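## Task

Press the lid of the tip box labelled C15 down until it latches, while the lids of the two remaining boxes finish fully open. All three boxes have to stay seated flat between the locators of their holder plates. The result must hold on its own after the robot lets go, and the robot must release and back away at the end.

## Robot and tools

SETUP. Two arms, left_arm and right_arm, each with a parallel gripper. Three holder plates H1, H2, H3 sit in a row from the robot's left to its right, each with a loose tip box between locators. Each box shows its ID on a white sticker on its front wall. A lid latches only when its front edge is pushed fully down. The unused arm may be parked out of the way. Keep the arms from striking or squeezing each other, and never knock anything off the table.

FRAME. All reported poses use one scene frame: origin on the table surface midway between the arms, +x out over the table, +z up, left_arm on the +y side. The arm names do not match left/right in images. Printed hand positions can be slightly wrong, more so when reaching far. Each gripper has its own axes: fingers point along its +z and close along its y. end_effector_position is the point between the pads when closed, roughly 2 cm behind the tips; closing pushes the tips about 10 mm further along +z.

execute_actions. Argument actions is a list holding at most one item. An empty list just returns the state. An item with only steps (1 to 300) is a wait counted from the previous result. An item with rows (1 to 15 rows) and optional steps (up to 15, default 15) is a motion; each step is 1/30 s, and if rows run out the last row repeats. Optional pictures (true/false) controls images.

ROW FORMAT (used by execute_actions rows and by move target). One flat list of 14 numbers covering both arms, each in [-1, 1]: left_arm dx, dy, dz, rx, ry, rz, opening, then right_arm in the same order. dx..rz are offsets, not poses: they are expressed in that gripper's own axes and counted from the gripper's measured pose in the latest result showing it (or, before any such result, and for later calls within one reply, from where the robot is when the action begins). Every row is measured from that same base, not from the row before. Scale: 1.0 equals 0.6 m of translation or 180 degrees; rx, ry, rz form a single rotation vector. Opening is absolute, not an offset: +1 fully open (0.084 m), -1 closed. Zero offsets are not a hold: they pull the arm back to the base pose. To keep an arm still, send the offset back to where you want it in the first call, zeros after that, plus its desired opening.

move. Argument target is one 14-number row as above; speed is optional, in m/s from 0.002 to 0.5 (default 0.25), with rotation capped at twice that in rad/s. Both grippers travel straight lines that finish together, lasting 0.5 to 10 s; longer paths are cut off at 10 s. Rotation takes the shorter way. Paths ignore obstacles and the other arm, and grippers may lag, drift, or overshoot speed, especially near full arm extension. Openings are sent at the start. The result adds a move: line giving the ending (done, off_target, moving, held, fault) and active limits, plus each gripper's remaining distance. held means a check blocked the arm's final step; limits=paced means the sent pose was clipped; limits=held means some steps were blocked and the arm may then jump fast. Faster contact hits harder, and aiming further beyond a surface presses harder.

wait. Argument seconds, 0 to 10; nothing new is sent.

zoom_image. Arguments camera (cam_high, cam_low, cam_left_wrist, cam_right_wrist) and region [x0, y0, x1, y1] in pixels of that camera's last full 672x504 image, top-left origin, at most 504x504. Use it to read box stickers.

finished_scene. Call it only after the arm has released and withdrawn.

CONTROL LIMITS. Each step the commanded pose is clipped to within 70 mm and 16 degrees of the measured pose, then tracked by damped inverse kinematics (position wins over orientation). After an action ends an arm only continues to its last clipped pose, so check the result and send the remainder. Joints are capped at 3.14 rad/s. Pressing a firm surface builds force up to a cap while the hand is short of target; only moving away releases it. The simulation keeps running while you compose a reply.

RESULTS. State line per arm: position (m), quaternion wxyz, velocities. grip_measured is the finger opening on the opening scale; to grasp, command clearly below it. HELD marks steps not fully sent; a pose unreachable line names the arm whose command the clearance check altered. Hand target shows the pose each arm is being driven to. Joint torques are noisy and offset. MOTOR HOT appears from 65 °C; at 80 °C the arm brakes (OVER-TEMPERATURE FAULT). A TORQUE FAULT (load limits: waist and shoulder 56.4, elbow 47, forearm roll 25.3, wrist pitch and roll 17.8 N m) backs the joint off and freezes the arm 10 s. Camera calibration lines (K, distortion, T_world_to_cam) allow projecting world points into images.

AVOID. Slamming the lid, shoving boxes off their locators, pushing hard on open lids, arm collisions, and occasional tugs pulling a held part loose. Press the front edge down gently, then open the gripper and lift clear.

Each tool is called after "Request:" as name([rows], argument=value, ...), one row to a line, values as JSON.

## Session

Request:
execute_actions(actions=[])

Scene clock: 0.00 s of 7200.00 s.
left_arm: end_effector_position=(+0.0973, +0.6516, +0.3878) grip_measured=+1.00 end_effector_quat_wxyz=(-0.001, -0.011, +0.910, -0.414) end_effector_velocity=(-0.000, -0.000, +0.000) end_effector_angular_velocity=(-0.001, +0.000, -0.000) | right_arm: end_effector_position=(+0.1044, -0.7369, +0.3801) grip_measured=+1.00 end_effector_quat_wxyz=(-0.028, -0.480, +0.876, -0.039) end_effector_velocity=(+0.000, -0.001, +0.000) end_effector_angular_velocity=(-0.001, -0.001, -0.001)
Joint positions: left_arm=[ 1.311 -0.171 -0.944 -0.241 -1.6   -1.808  0.084] | right_arm=[-1.315  0.159 -0.791 -0.066 -0.87   1.033  0.084]
Joint velocities: left_arm=[ 0.     0.    -0.     0.    -0.001  0.    -0.   ] | right_arm=[-0.    -0.    -0.001  0.001  0.001  0.     0.   ]
Joint torques (N m, as the arm reports them, + toward a larger angle): no reading
Hand target (left_arm): +0.097, +0.652, +0.388; -0.001, -0.011, +0.910, -0.414
Hand target (right_arm): +0.104, -0.737, +0.380; -0.028, -0.480, +0.876, -0.039

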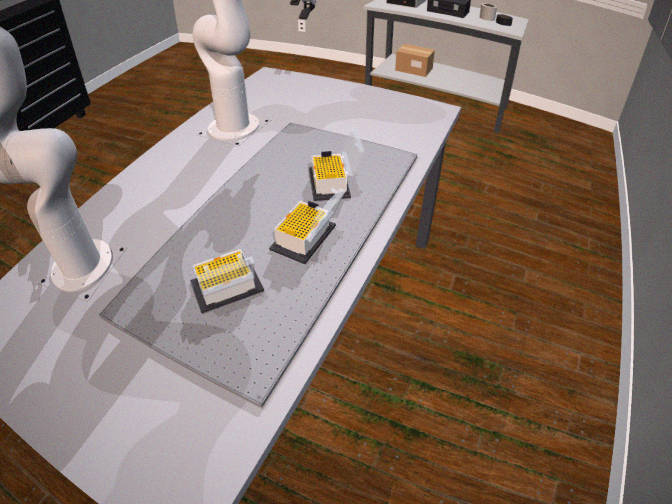

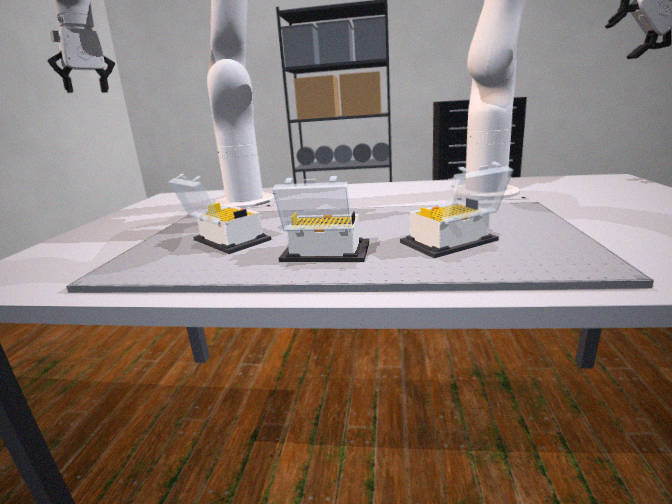

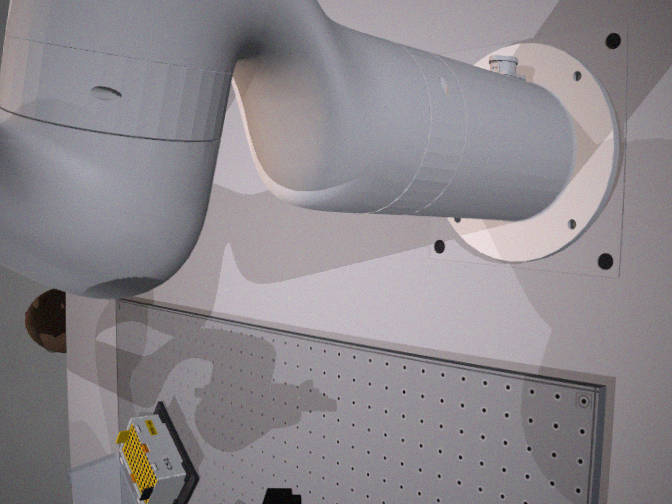

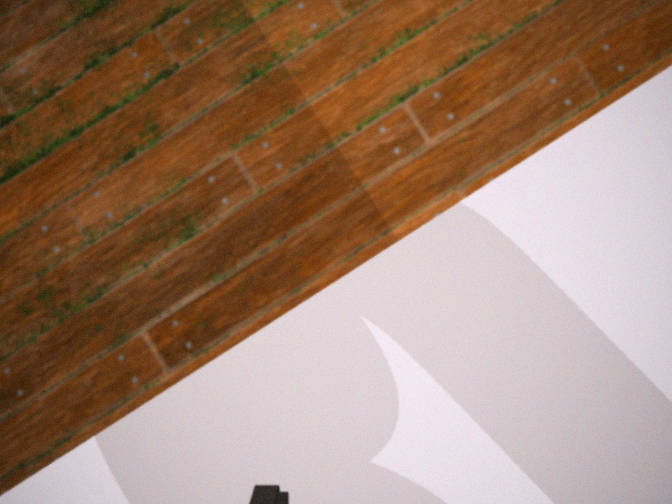

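Request:
zoom_image(camera="cam_left_wrist", region=[60,384,240,504])

Request:
zoom_image(camera="cam_high", region=[170,130,410,320])

Request:
zoom_image(camera="cam_low", region=[160,150,520,280])

Region (60, 384, 240, 504) of cam_left_wrist's 672x504 image, scaled by 2.800, with more detail than that image has.

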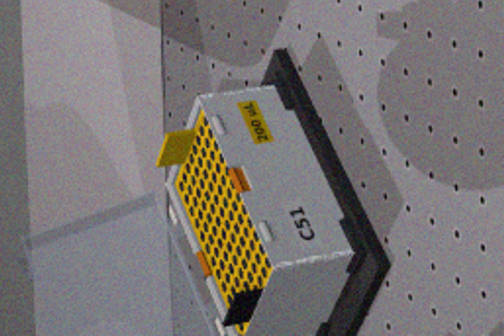

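Region (170, 130, 410, 320) of cam_high's 672x504 image, scaled by 2.100, with more detail than that image has; it fills the top 399 rows of this view, and the rest is white.

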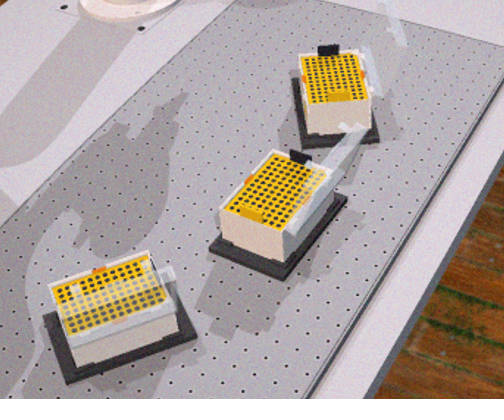

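Region (160, 150, 520, 280) of cam_low's 672x504 image, scaled by 1.400, with more detail than that image has; it fills the top 182 rows of this view, and the rest is white.

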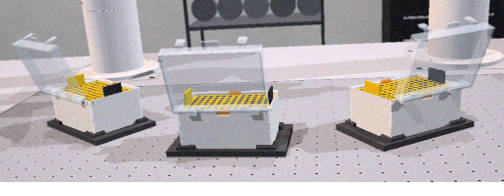

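Request:
move(target=[-0.383,-0.223,0.357,-0.272,0,0,-1,0,0,0,0,0,0,1], speed=0.4)

Request:
move(target=[0.09,-0.6,0.13,0,-0.2,0,-1,0,0,0,0,0,0,1], speed=0.4)

Scene clock: 30.70 s of 7200.00 s.
left_arm: end_effector_position=(+0.3294, +0.4056, +0.3455) grip_measured=-1.00 end_effector_quat_wxyz=(-0.004, -0.010, +1.000, -0.001) end_effector_velocity=(+0.000, -0.001, -0.001) end_effector_angular_velocity=(+0.008, +0.007, +0.001) | right_arm: end_effector_position=(+0.1044, -0.7369, +0.3801) grip_measured=+1.00 end_effector_quat_wxyz=(-0.028, -0.480, +0.876, -0.039) end_effector_velocity=(-0.000, -0.001, +0.001) end_effector_angular_velocity=(-0.002, -0.000, -0.001)
Joint positions: left_arm=[ 0.101  0.105 -0.761 -0.003 -0.874 -3.111  0.   ] | right_arm=[-1.315  0.159 -0.791 -0.066 -0.87   1.033  0.084]
Joint velocities: left_arm=[-0.007 -0.006 -0.004  0.011 -0.004 -0.015  0.   ] | right_arm=[-0.001  0.001 -0.002 -0.001  0.     0.     0.   ]
Joint torques (N m, as the arm reports them, + toward a larger angle): left_arm=[  5.99   7.39 -24.44   0.88  -0.11  -0.32] | right_arm=[  3.84  15.23 -26.67   0.52   0.04   0.23]
Hand target (left_arm): +0.329, +0.406, +0.345; -0.005, -0.010, +1.000, -0.001
Hand target (right_arm): +0.104, -0.737, +0.380; -0.028, -0.480, +0.876, -0.039
Off the commanded pose (left_arm): 0.003 m, 0 deg.
Off the commanded pose (right_arm): 0.000 m, 0 deg.
After step 90, 25.77 s passed at rest.
move: done; limits=paced
camera_calibration (this result's frames):
cam_left_wrist: T_world_to_cam=[[-0.0168743, 0.999827, -0.00777572, -0.366055], [0.999452, 0.0170885, 0.0283489, -0.282817], [0.0284769, -0.00729309, -0.999568, 0.474266], [0, 0, 0, 1]] pos_world=[0.262979, 0.374284, 0.479232]
cam_right_wrist: T_world_to_cam=[[-0.843112, 0.535549, -0.0484727, 0.533048], [0.537653, 0.84115, -0.0582743, 0.651779], [0.00956412, -0.0751933, -0.997123, 0.453969], [0, 0, 0, 1]] pos_world=[0.0946472, -0.799582, 0.516483]

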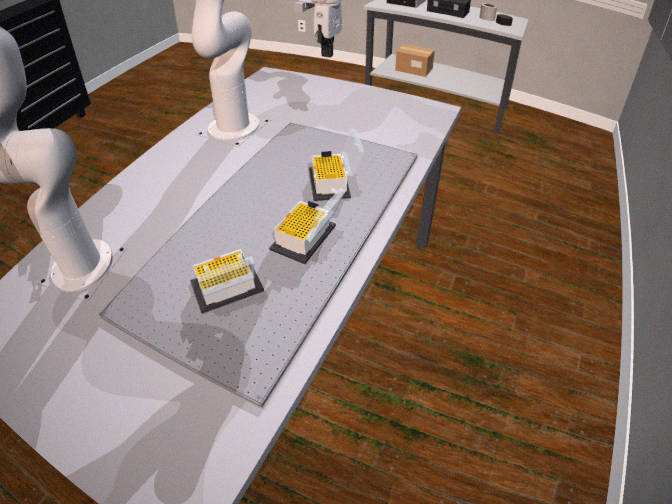

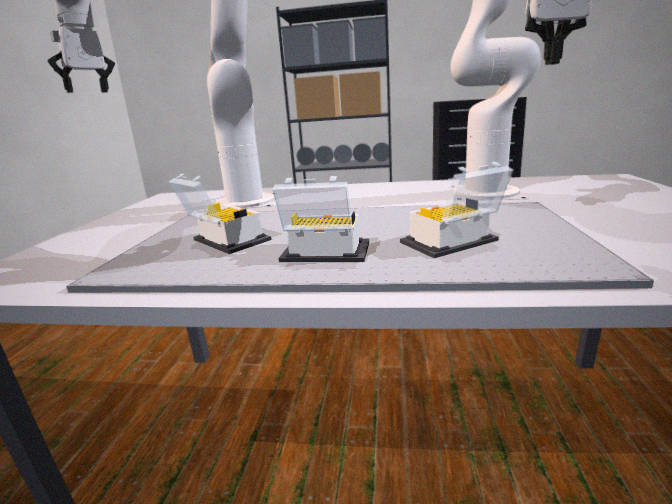

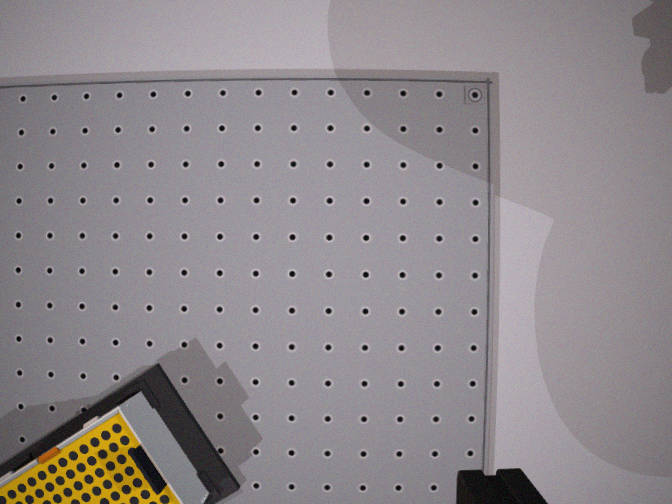

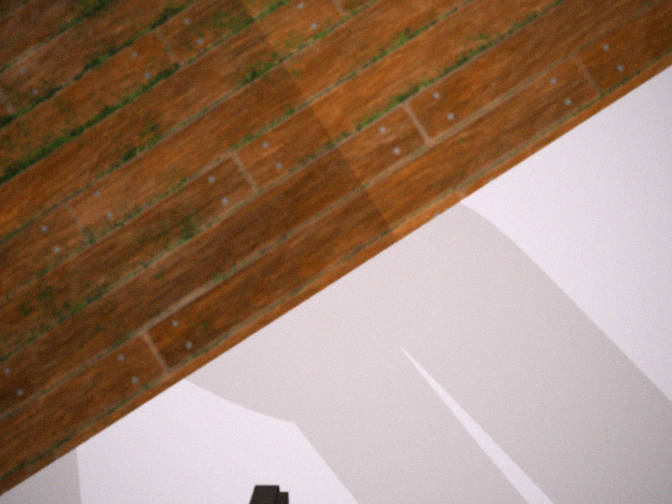

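Scene clock: 33.10 s of 7200.00 s.
left_arm: end_effector_position=(+0.2793, +0.0462, +0.2677) grip_measured=-1.00 end_effector_quat_wxyz=(+0.302, -0.010, +0.953, +0.002) end_effector_velocity=(-0.000, +0.000, -0.001) end_effector_angular_velocity=(-0.001, -0.012, +0.002) | right_arm: end_effector_position=(+0.1044, -0.7369, +0.3801) grip_measured=+1.00 end_effector_quat_wxyz=(-0.028, -0.480, +0.876, -0.039) end_effector_velocity=(+0.000, +0.000, -0.000) end_effector_angular_velocity=(+0.001, -0.000, +0.000)
Joint positions: left_arm=[-1.021 -0.103 -0.654  1.197 -0.58  -5.279  0.   ] | right_arm=[-1.315  0.159 -0.791 -0.066 -0.87   1.033  0.084]
Joint velocities: left_arm=[-0.006 -0.001  0.005  0.023 -0.007 -0.03   0.   ] | right_arm=[ 0.     0.     0.001  0.001  0.    -0.     0.   ]
Joint torques (N m, as the arm reports them, + toward a larger angle): left_arm=[  5.24  14.8  -22.9    0.14  -0.42  -0.5 ] | right_arm=[  5.35  15.95 -28.16   0.65   0.15  -0.03]
Hand target (left_arm): +0.279, +0.046, +0.268; +0.303, -0.010, +0.953, +0.002
Hand target (right_arm): +0.104, -0.737, +0.380; -0.028, -0.480, +0.876, -0.039
Off the commanded pose (left_arm): 0.004 m, 0 deg.
Off the commanded pose (right_arm): 0.000 m, 0 deg.
move: off_target (left_arm); limits=paced
camera_calibration (this result's frames):
cam_left_wrist: T_world_to_cam=[[-0.0132846, 0.999901, -0.0046651, -0.00992898], [0.795482, 0.0133952, 0.60583, -0.321851], [0.605832, 0.0043372, -0.795581, 0.178842], [0, 0, 0, 1]] pos_world=[0.147547, 0.0134636, 0.337224]
cam_right_wrist: T_world_to_cam=[[-0.843112, 0.535549, -0.0484728, 0.533049], [0.537653, 0.84115, -0.0582743, 0.651778], [0.00956415, -0.0751933, -0.997123, 0.453969], [0, 0, 0, 1]] pos_world=[0.0946472, -0.799582, 0.516483]

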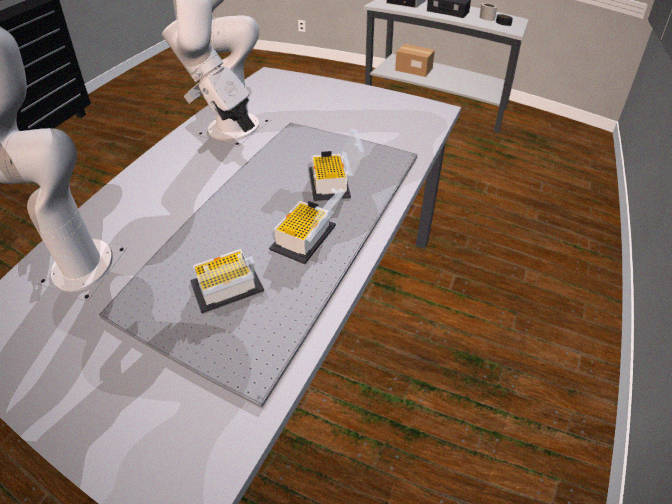

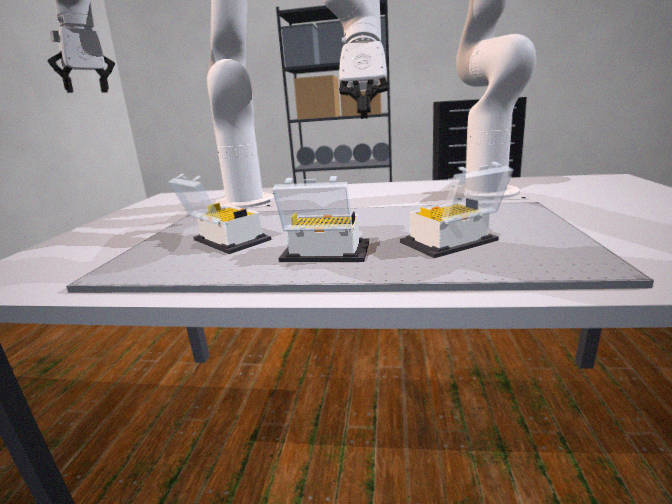

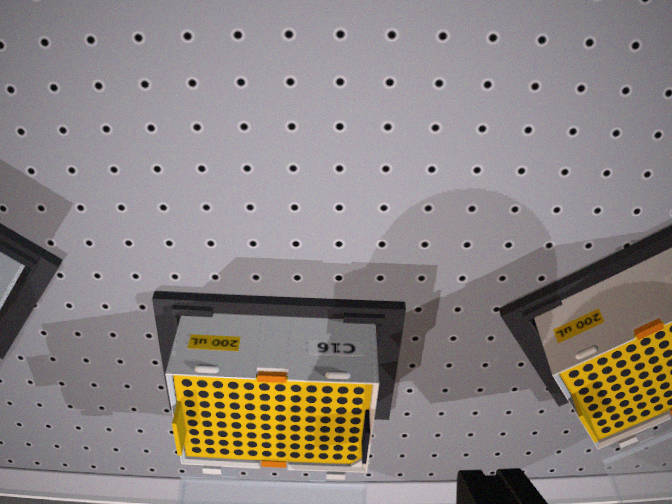

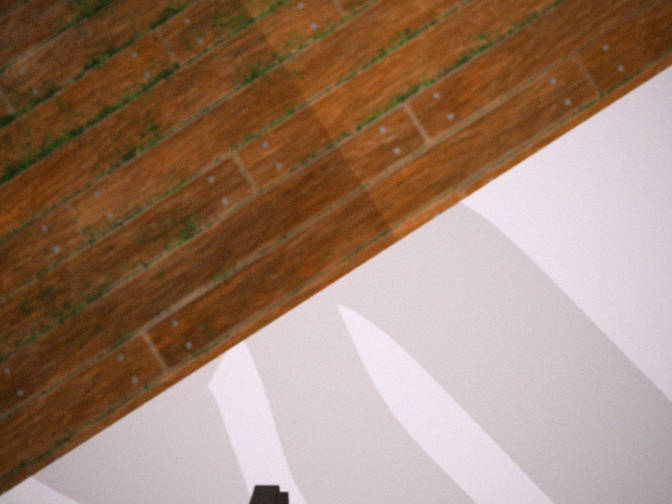

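Request:
move(target=[-0.4,0.376,0.22,-0.051,0.191,-0.162,-1,0,0,0,0,0,0,1], speed=0.4)

Scene clock: 49.30 s of 7200.00 s.
left_arm: end_effector_position=(+0.5484, +0.2745, +0.2997) grip_measured=-1.00 end_effector_quat_wxyz=(+0.002, -0.270, +0.963, -0.002) end_effector_velocity=(+0.002, +0.002, -0.000) end_effector_angular_velocity=(-0.001, +0.012, -0.000) | right_arm: end_effector_position=(+0.1044, -0.7369, +0.3801) grip_measured=+1.00 end_effector_quat_wxyz=(-0.028, -0.480, +0.876, -0.039) end_effector_velocity=(-0.000, +0.000, -0.000) end_effector_angular_velocity=(+0.000, +0.001, +0.001)
Joint positions: left_arm=[-0.135 -0.495 -1.358 -0.003 -0.858 -3.871  0.   ] | right_arm=[-1.315  0.159 -0.791 -0.066 -0.87   1.033  0.084]
Joint velocities: left_arm=[ 0.004 -0.01  -0.014 -0.004 -0.015  0.007  0.   ] | right_arm=[ 0.     0.     0.    -0.001 -0.    -0.     0.   ]
Joint torques (N m, as the arm reports them, + toward a larger angle): left_arm=[  6.93  26.14 -23.78   0.23   0.05  -0.16] | right_arm=[  3.2   14.94 -27.41   0.55   0.23   0.17]
Hand target (left_arm): +0.549, +0.275, +0.300; +0.001, -0.270, +0.963, -0.002
Hand target (right_arm): +0.104, -0.737, +0.380; -0.028, -0.480, +0.876, -0.039
Off the commanded pose (left_arm): 0.004 m, 0 deg.
Off the commanded pose (right_arm): 0.000 m, 0 deg.
After step 90, 11.30 s passed at rest.
move: off_target (left_arm); limits=paced
camera_calibration (this result's frames):
cam_left_wrist: T_world_to_cam=[[-0.515807, 0.856639, -0.0106489, 0.0822395], [0.855805, 0.515795, 0.0394145, -0.559624], [0.0392566, 0.0112169, -0.999166, 0.410103], [0, 0, 0, 1]] pos_world=[0.50525, 0.213602, 0.432694]
cam_right_wrist: T_world_to_cam=[[-0.843112, 0.535549, -0.0484728, 0.533049], [0.537653, 0.84115, -0.0582744, 0.651779], [0.00956415, -0.0751934, -0.997123, 0.453969], [0, 0, 0, 1]] pos_world=[0.0946472, -0.799582, 0.516483]

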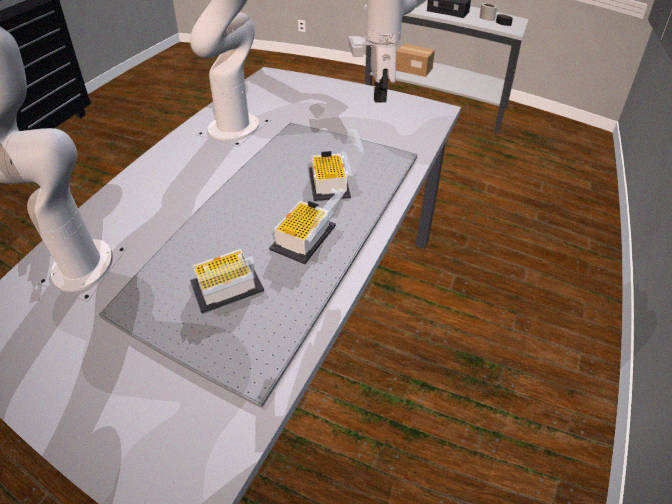

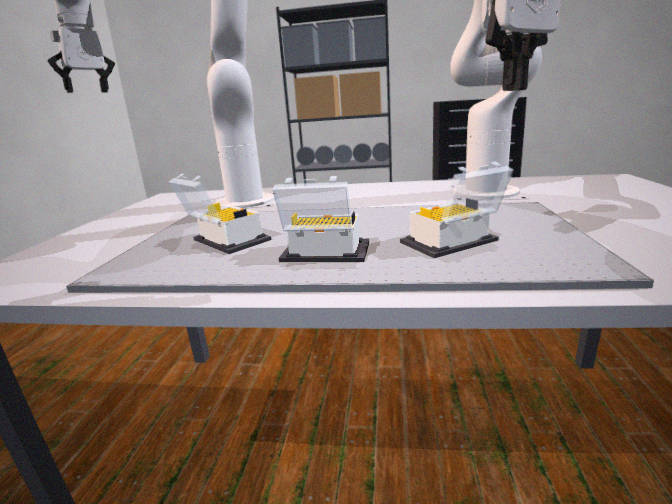

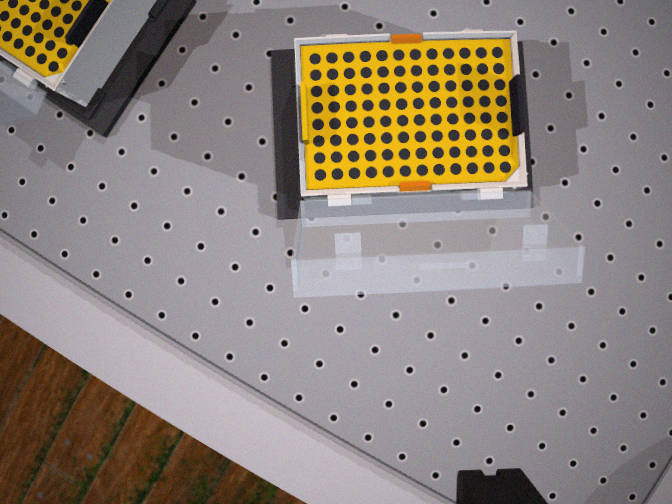

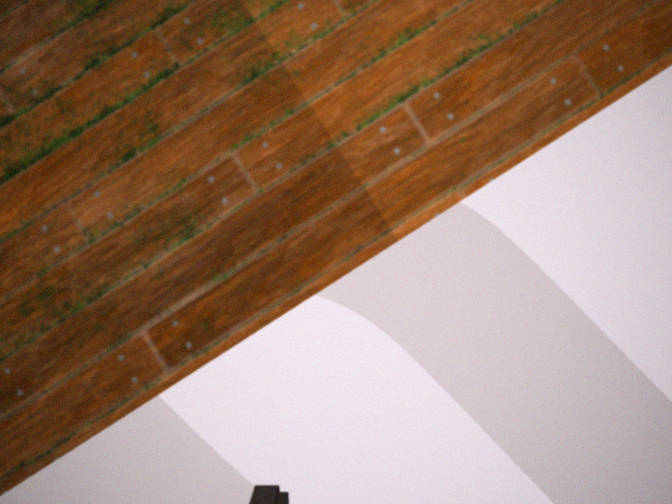

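Request:
move(target=[0.02,0.013,0.25,0,0,-0.013,-1,0,0,0,0,0,0,1])

Request:
move(target=[0.085,0,0,0,0,0,-1,0,0,0,0,0,0,1], speed=0.035)

Request:
zoom_image(camera="cam_high", region=[270,80,430,210])

Scene clock: 61.13 s of 7200.00 s.
left_arm: end_effector_position=(+0.5348, +0.2751, +0.1501) grip_measured=-1.00 end_effector_quat_wxyz=(+0.002, -0.290, +0.957, -0.002) end_effector_velocity=(-0.000, +0.000, -0.003) end_effector_angular_velocity=(+0.000, +0.001, -0.000) | right_arm: end_effector_position=(+0.1044, -0.7369, +0.3801) grip_measured=+1.00 end_effector_quat_wxyz=(-0.028, -0.480, +0.876, -0.039) end_effector_velocity=(-0.000, +0.000, -0.000) end_effector_angular_velocity=(+0.000, +0.001, +0.000)
Joint positions: left_arm=[-0.139 -0.655 -1.222 -0.003 -0.561 -3.916  0.   ] | right_arm=[-1.315  0.159 -0.791 -0.066 -0.87   1.033  0.084]
Joint velocities: left_arm=[-0.    -0.004  0.     0.001  0.004 -0.     0.   ] | right_arm=[-0.     0.     0.001 -0.001 -0.     0.    -0.   ]
Joint torques (N m, as the arm reports them, + toward a larger angle): left_arm=[  8.25  30.2  -21.21   0.04  -0.19  -0.34] | right_arm=[  4.45  17.3  -27.32   0.17   0.13   0.12]
Hand target (left_arm): +0.535, +0.275, +0.150; +0.002, -0.290, +0.957, -0.002
Hand target (right_arm): +0.104, -0.737, +0.380; -0.028, -0.480, +0.876, -0.039
Off the commanded pose (left_arm): 0.001 m, 0 deg.
Off the commanded pose (right_arm): 0.000 m, 0 deg.
After step 90, 7.60 s passed at rest.
move: done
camera_calibration (this result's frames):
cam_left_wrist: T_world_to_cam=[[-0.550882, 0.834517, -0.0104744, 0.0978613], [0.833664, 0.550821, 0.0400164, -0.540242], [0.0391639, 0.0133122, -0.999144, 0.260667], [0, 0, 0, 1]] pos_world=[0.494082, 0.21244, 0.283087]
cam_right_wrist: T_world_to_cam=[[-0.843112, 0.535549, -0.0484729, 0.533049], [0.537653, 0.84115, -0.0582743, 0.651778], [0.00956422, -0.0751933, -0.997123, 0.453969], [0, 0, 0, 1]] pos_world=[0.0946472, -0.799582, 0.516483]

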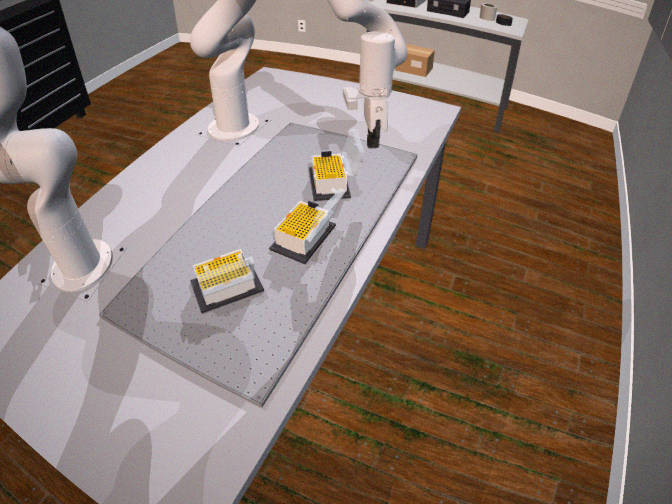

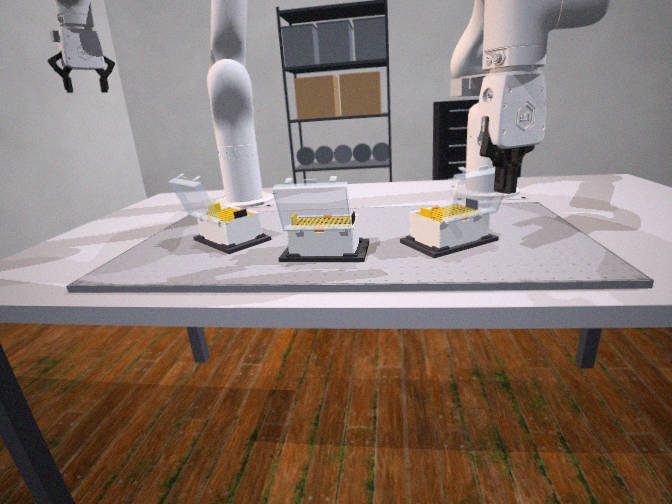

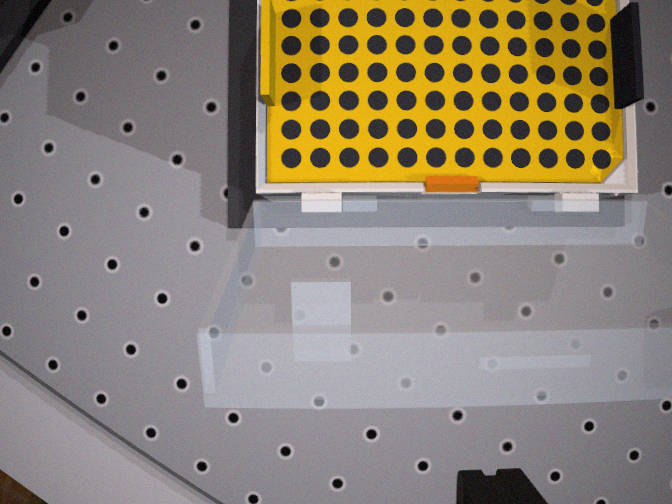

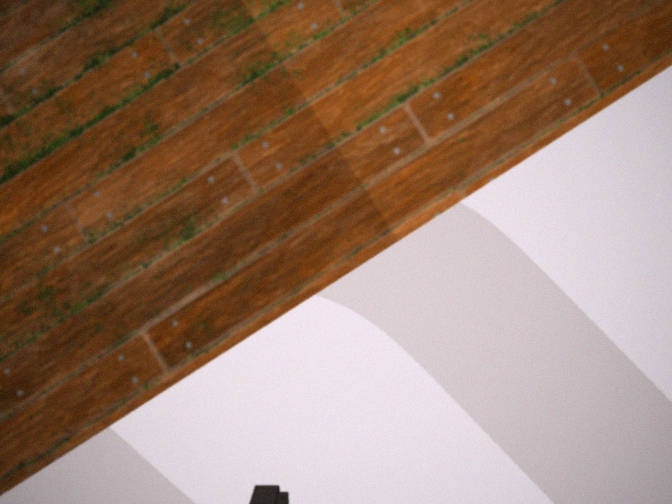

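Scene clock: 62.97 s of 7200.00 s.
left_arm: end_effector_position=(+0.4922, +0.2473, +0.1499) grip_measured=-1.00 end_effector_quat_wxyz=(+0.002, -0.290, +0.957, -0.002) end_effector_velocity=(-0.001, -0.001, -0.000) end_effector_angular_velocity=(-0.000, -0.002, +0.000) | right_arm: end_effector_position=(+0.1044, -0.7369, +0.3801) grip_measured=+1.00 end_effector_quat_wxyz=(-0.028, -0.480, +0.876, -0.039) end_effector_velocity=(-0.000, -0.000, -0.000) end_effector_angular_velocity=(-0.000, +0.000, -0.000)
Joint positions: left_arm=[-0.202 -0.585 -1.106 -0.002 -0.515 -3.98   0.   ] | right_arm=[-1.315  0.159 -0.791 -0.066 -0.87   1.033  0.084]
Joint velocities: left_arm=[-0.002  0.002  0.004  0.001  0.003 -0.003  0.   ] | right_arm=[-0.001  0.     0.    -0.     0.    -0.     0.   ]
Joint torques (N m, as the arm reports them, + toward a larger angle): left_arm=[  8.67  24.11 -21.92  -0.32  -0.26  -0.29] | right_arm=[  7.01  15.59 -26.95   0.31   0.04   0.1 ]
Hand target (left_arm): +0.492, +0.247, +0.150; +0.002, -0.290, +0.957, -0.002
Hand target (right_arm): +0.104, -0.737, +0.380; -0.028, -0.480, +0.876, -0.039
Off the commanded pose (left_arm): 0.000 m, 0 deg.
Off the commanded pose (right_arm): 0.000 m, 0 deg.
move: done
camera_calibration (this result's frames):
cam_left_wrist: T_world_to_cam=[[-0.550974, 0.834458, -0.0103358, 0.097681], [0.833608, 0.550908, 0.0399912, -0.489447], [0.0390651, 0.0134181, -0.999147, 0.262543], [0, 0, 0, 1]] pos_world=[0.45157, 0.184607, 0.282902]
cam_right_wrist: T_world_to_cam=[[-0.843112, 0.535549, -0.048473, 0.533049], [0.537653, 0.84115, -0.0582743, 0.651778], [0.00956428, -0.0751934, -0.997123, 0.453969], [0, 0, 0, 1]] pos_world=[0.0946472, -0.799582, 0.516483]

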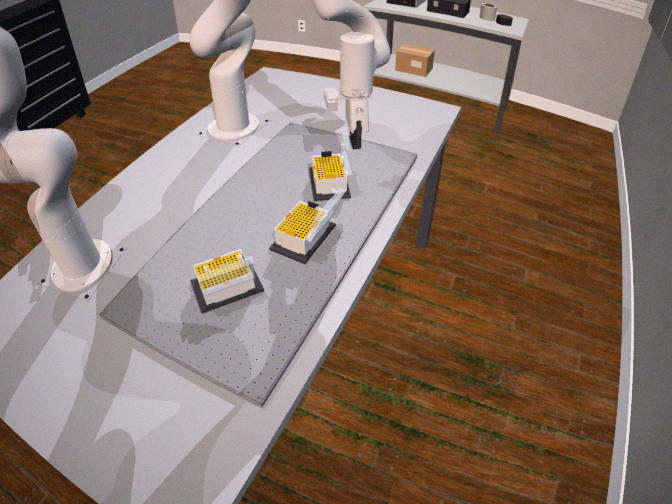

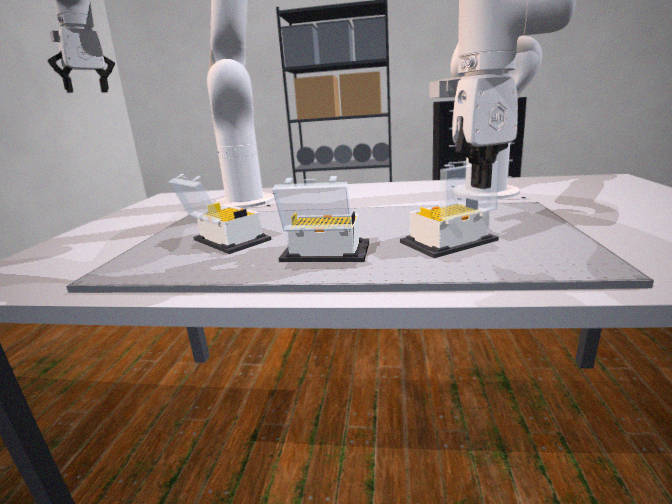

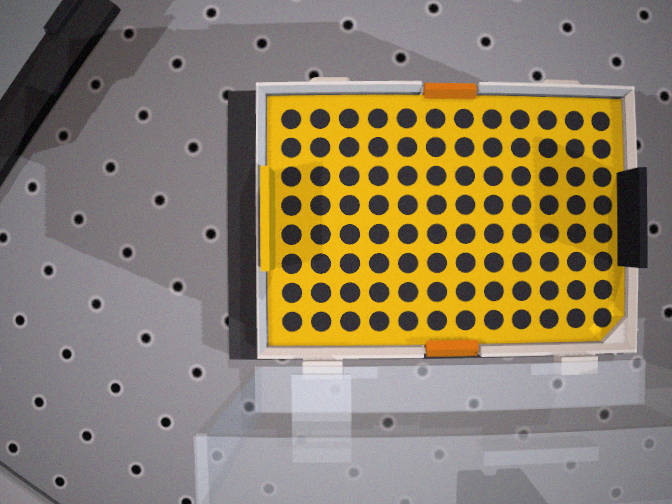

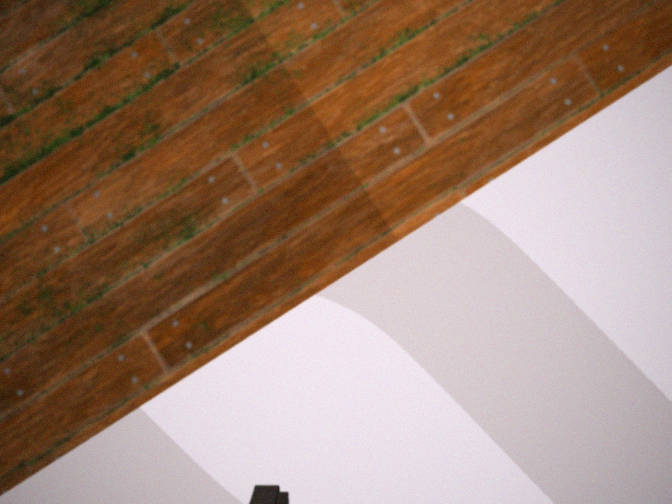

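Region (270, 80, 430, 210) of cam_high's 672x504 image, scaled by 3.150, with more detail than that image has; it fills the top 410 rows of this view, and the rest is white.

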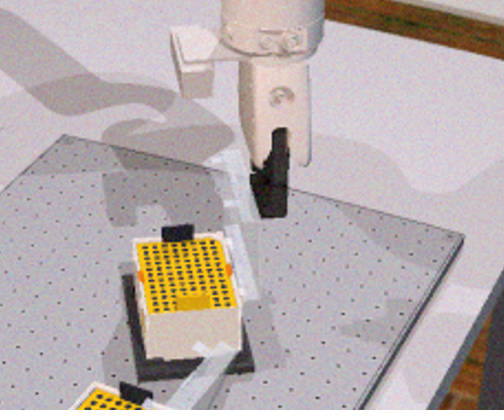

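Request:
move(target=[0.1,0.004,0,0,0,0,-1,0,0,0,0,0,0,1], speed=0.03)

Request:
zoom_image(camera="cam_low", region=[380,140,540,270])

Scene clock: 69.47 s of 7200.00 s.
left_arm: end_effector_position=(+0.4409, +0.2166, +0.1497) grip_measured=-1.00 end_effector_quat_wxyz=(+0.002, -0.290, +0.957, -0.002) end_effector_velocity=(-0.002, -0.001, -0.000) end_effector_angular_velocity=(+0.000, -0.000, +0.000) | right_arm: end_effector_position=(+0.1044, -0.7369, +0.3801) grip_measured=+1.00 end_effector_quat_wxyz=(-0.028, -0.480, +0.876, -0.039) end_effector_velocity=(-0.000, +0.000, -0.000) end_effector_angular_velocity=(+0.001, +0.000, -0.000)
Joint positions: left_arm=[-0.284 -0.507 -0.981 -0.001 -0.468 -4.063  0.   ] | right_arm=[-1.315  0.159 -0.791 -0.066 -0.87   1.033  0.084]
Joint velocities: left_arm=[-0.003  0.002  0.004  0.     0.002 -0.004  0.   ] | right_arm=[-0.    -0.     0.    -0.    -0.001 -0.    -0.   ]
Joint torques (N m, as the arm reports them, + toward a larger angle): left_arm=[  5.81  22.95 -20.34  -0.25   0.02  -0.44] | right_arm=[  5.44  15.62 -27.49   0.55   0.06   0.  ]
Hand target (left_arm): +0.441, +0.216, +0.150; +0.002, -0.290, +0.957, -0.002
Hand target (right_arm): +0.104, -0.737, +0.380; -0.028, -0.480, +0.876, -0.039
Off the commanded pose (left_arm): 0.001 m, 0 deg.
Off the commanded pose (right_arm): 0.000 m, 0 deg.
After step 90, 1.17 s passed at rest.
move: done
camera_calibration (this result's frames):
cam_left_wrist: T_world_to_cam=[[-0.551051, 0.83441, -0.0101799, 0.0950536], [0.833563, 0.550979, 0.0399482, -0.429709], [0.0389421, 0.0135279, -0.99915, 0.26477], [0, 0, 0, 1]] pos_world=[0.400258, 0.153865, 0.282678]
cam_right_wrist: T_world_to_cam=[[-0.843112, 0.535549, -0.0484731, 0.533049], [0.537653, 0.84115, -0.0582744, 0.651779], [0.0095643, -0.0751936, -0.997123, 0.453969], [0, 0, 0, 1]] pos_world=[0.0946472, -0.799582, 0.516483]

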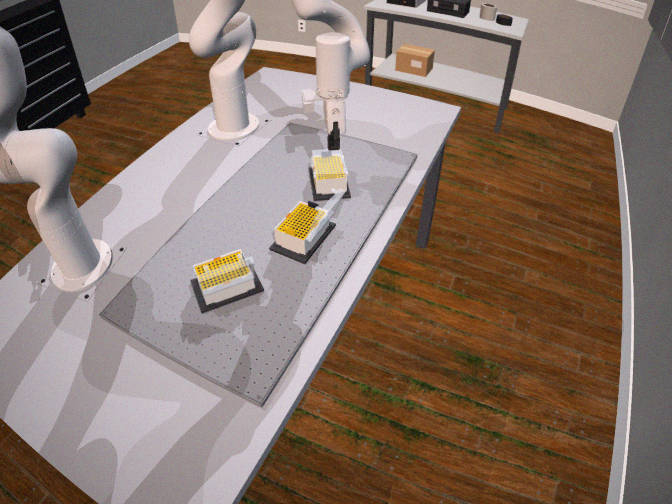

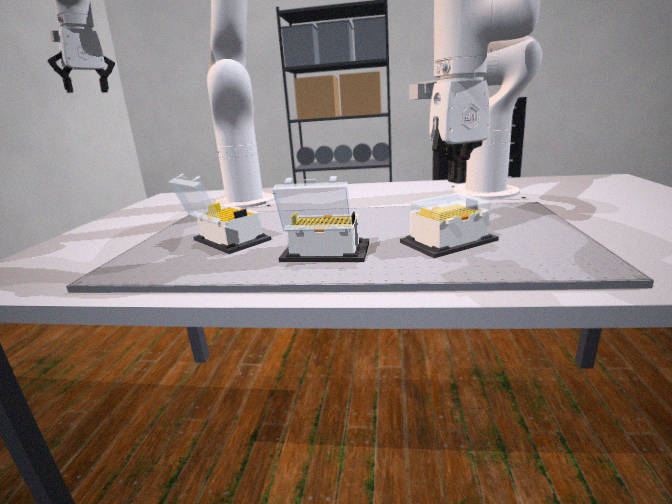

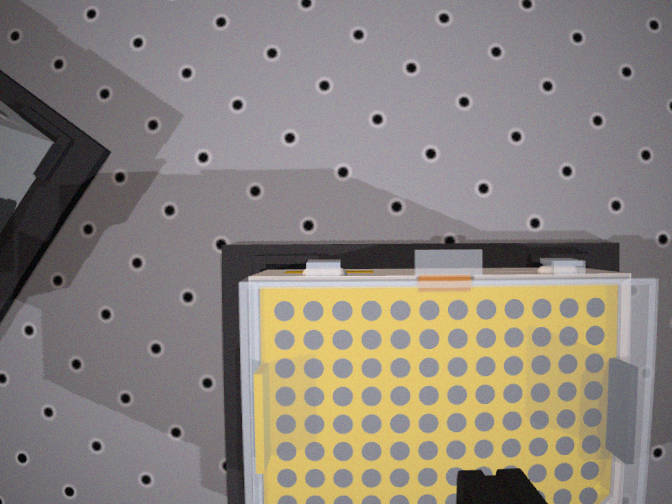

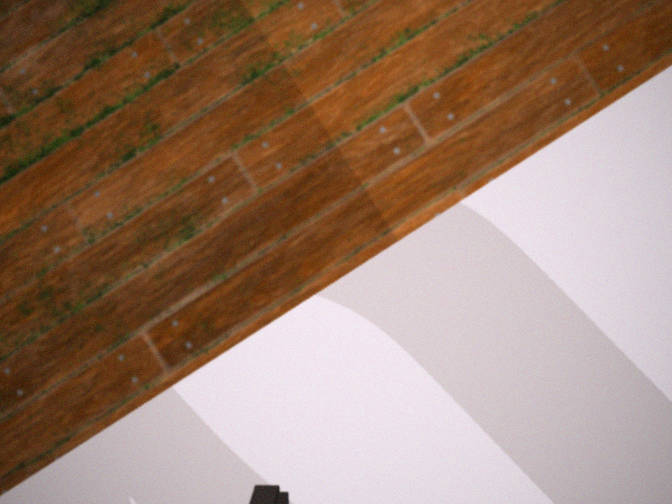

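Region (380, 140, 540, 270) of cam_low's 672x504 image, scaled by 3.150, with more detail than that image has; it fills the top 410 rows of this view, and the rest is white.

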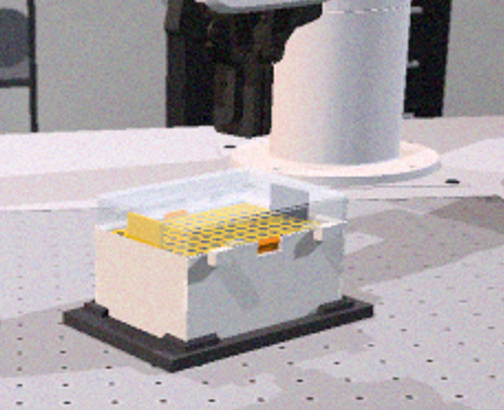

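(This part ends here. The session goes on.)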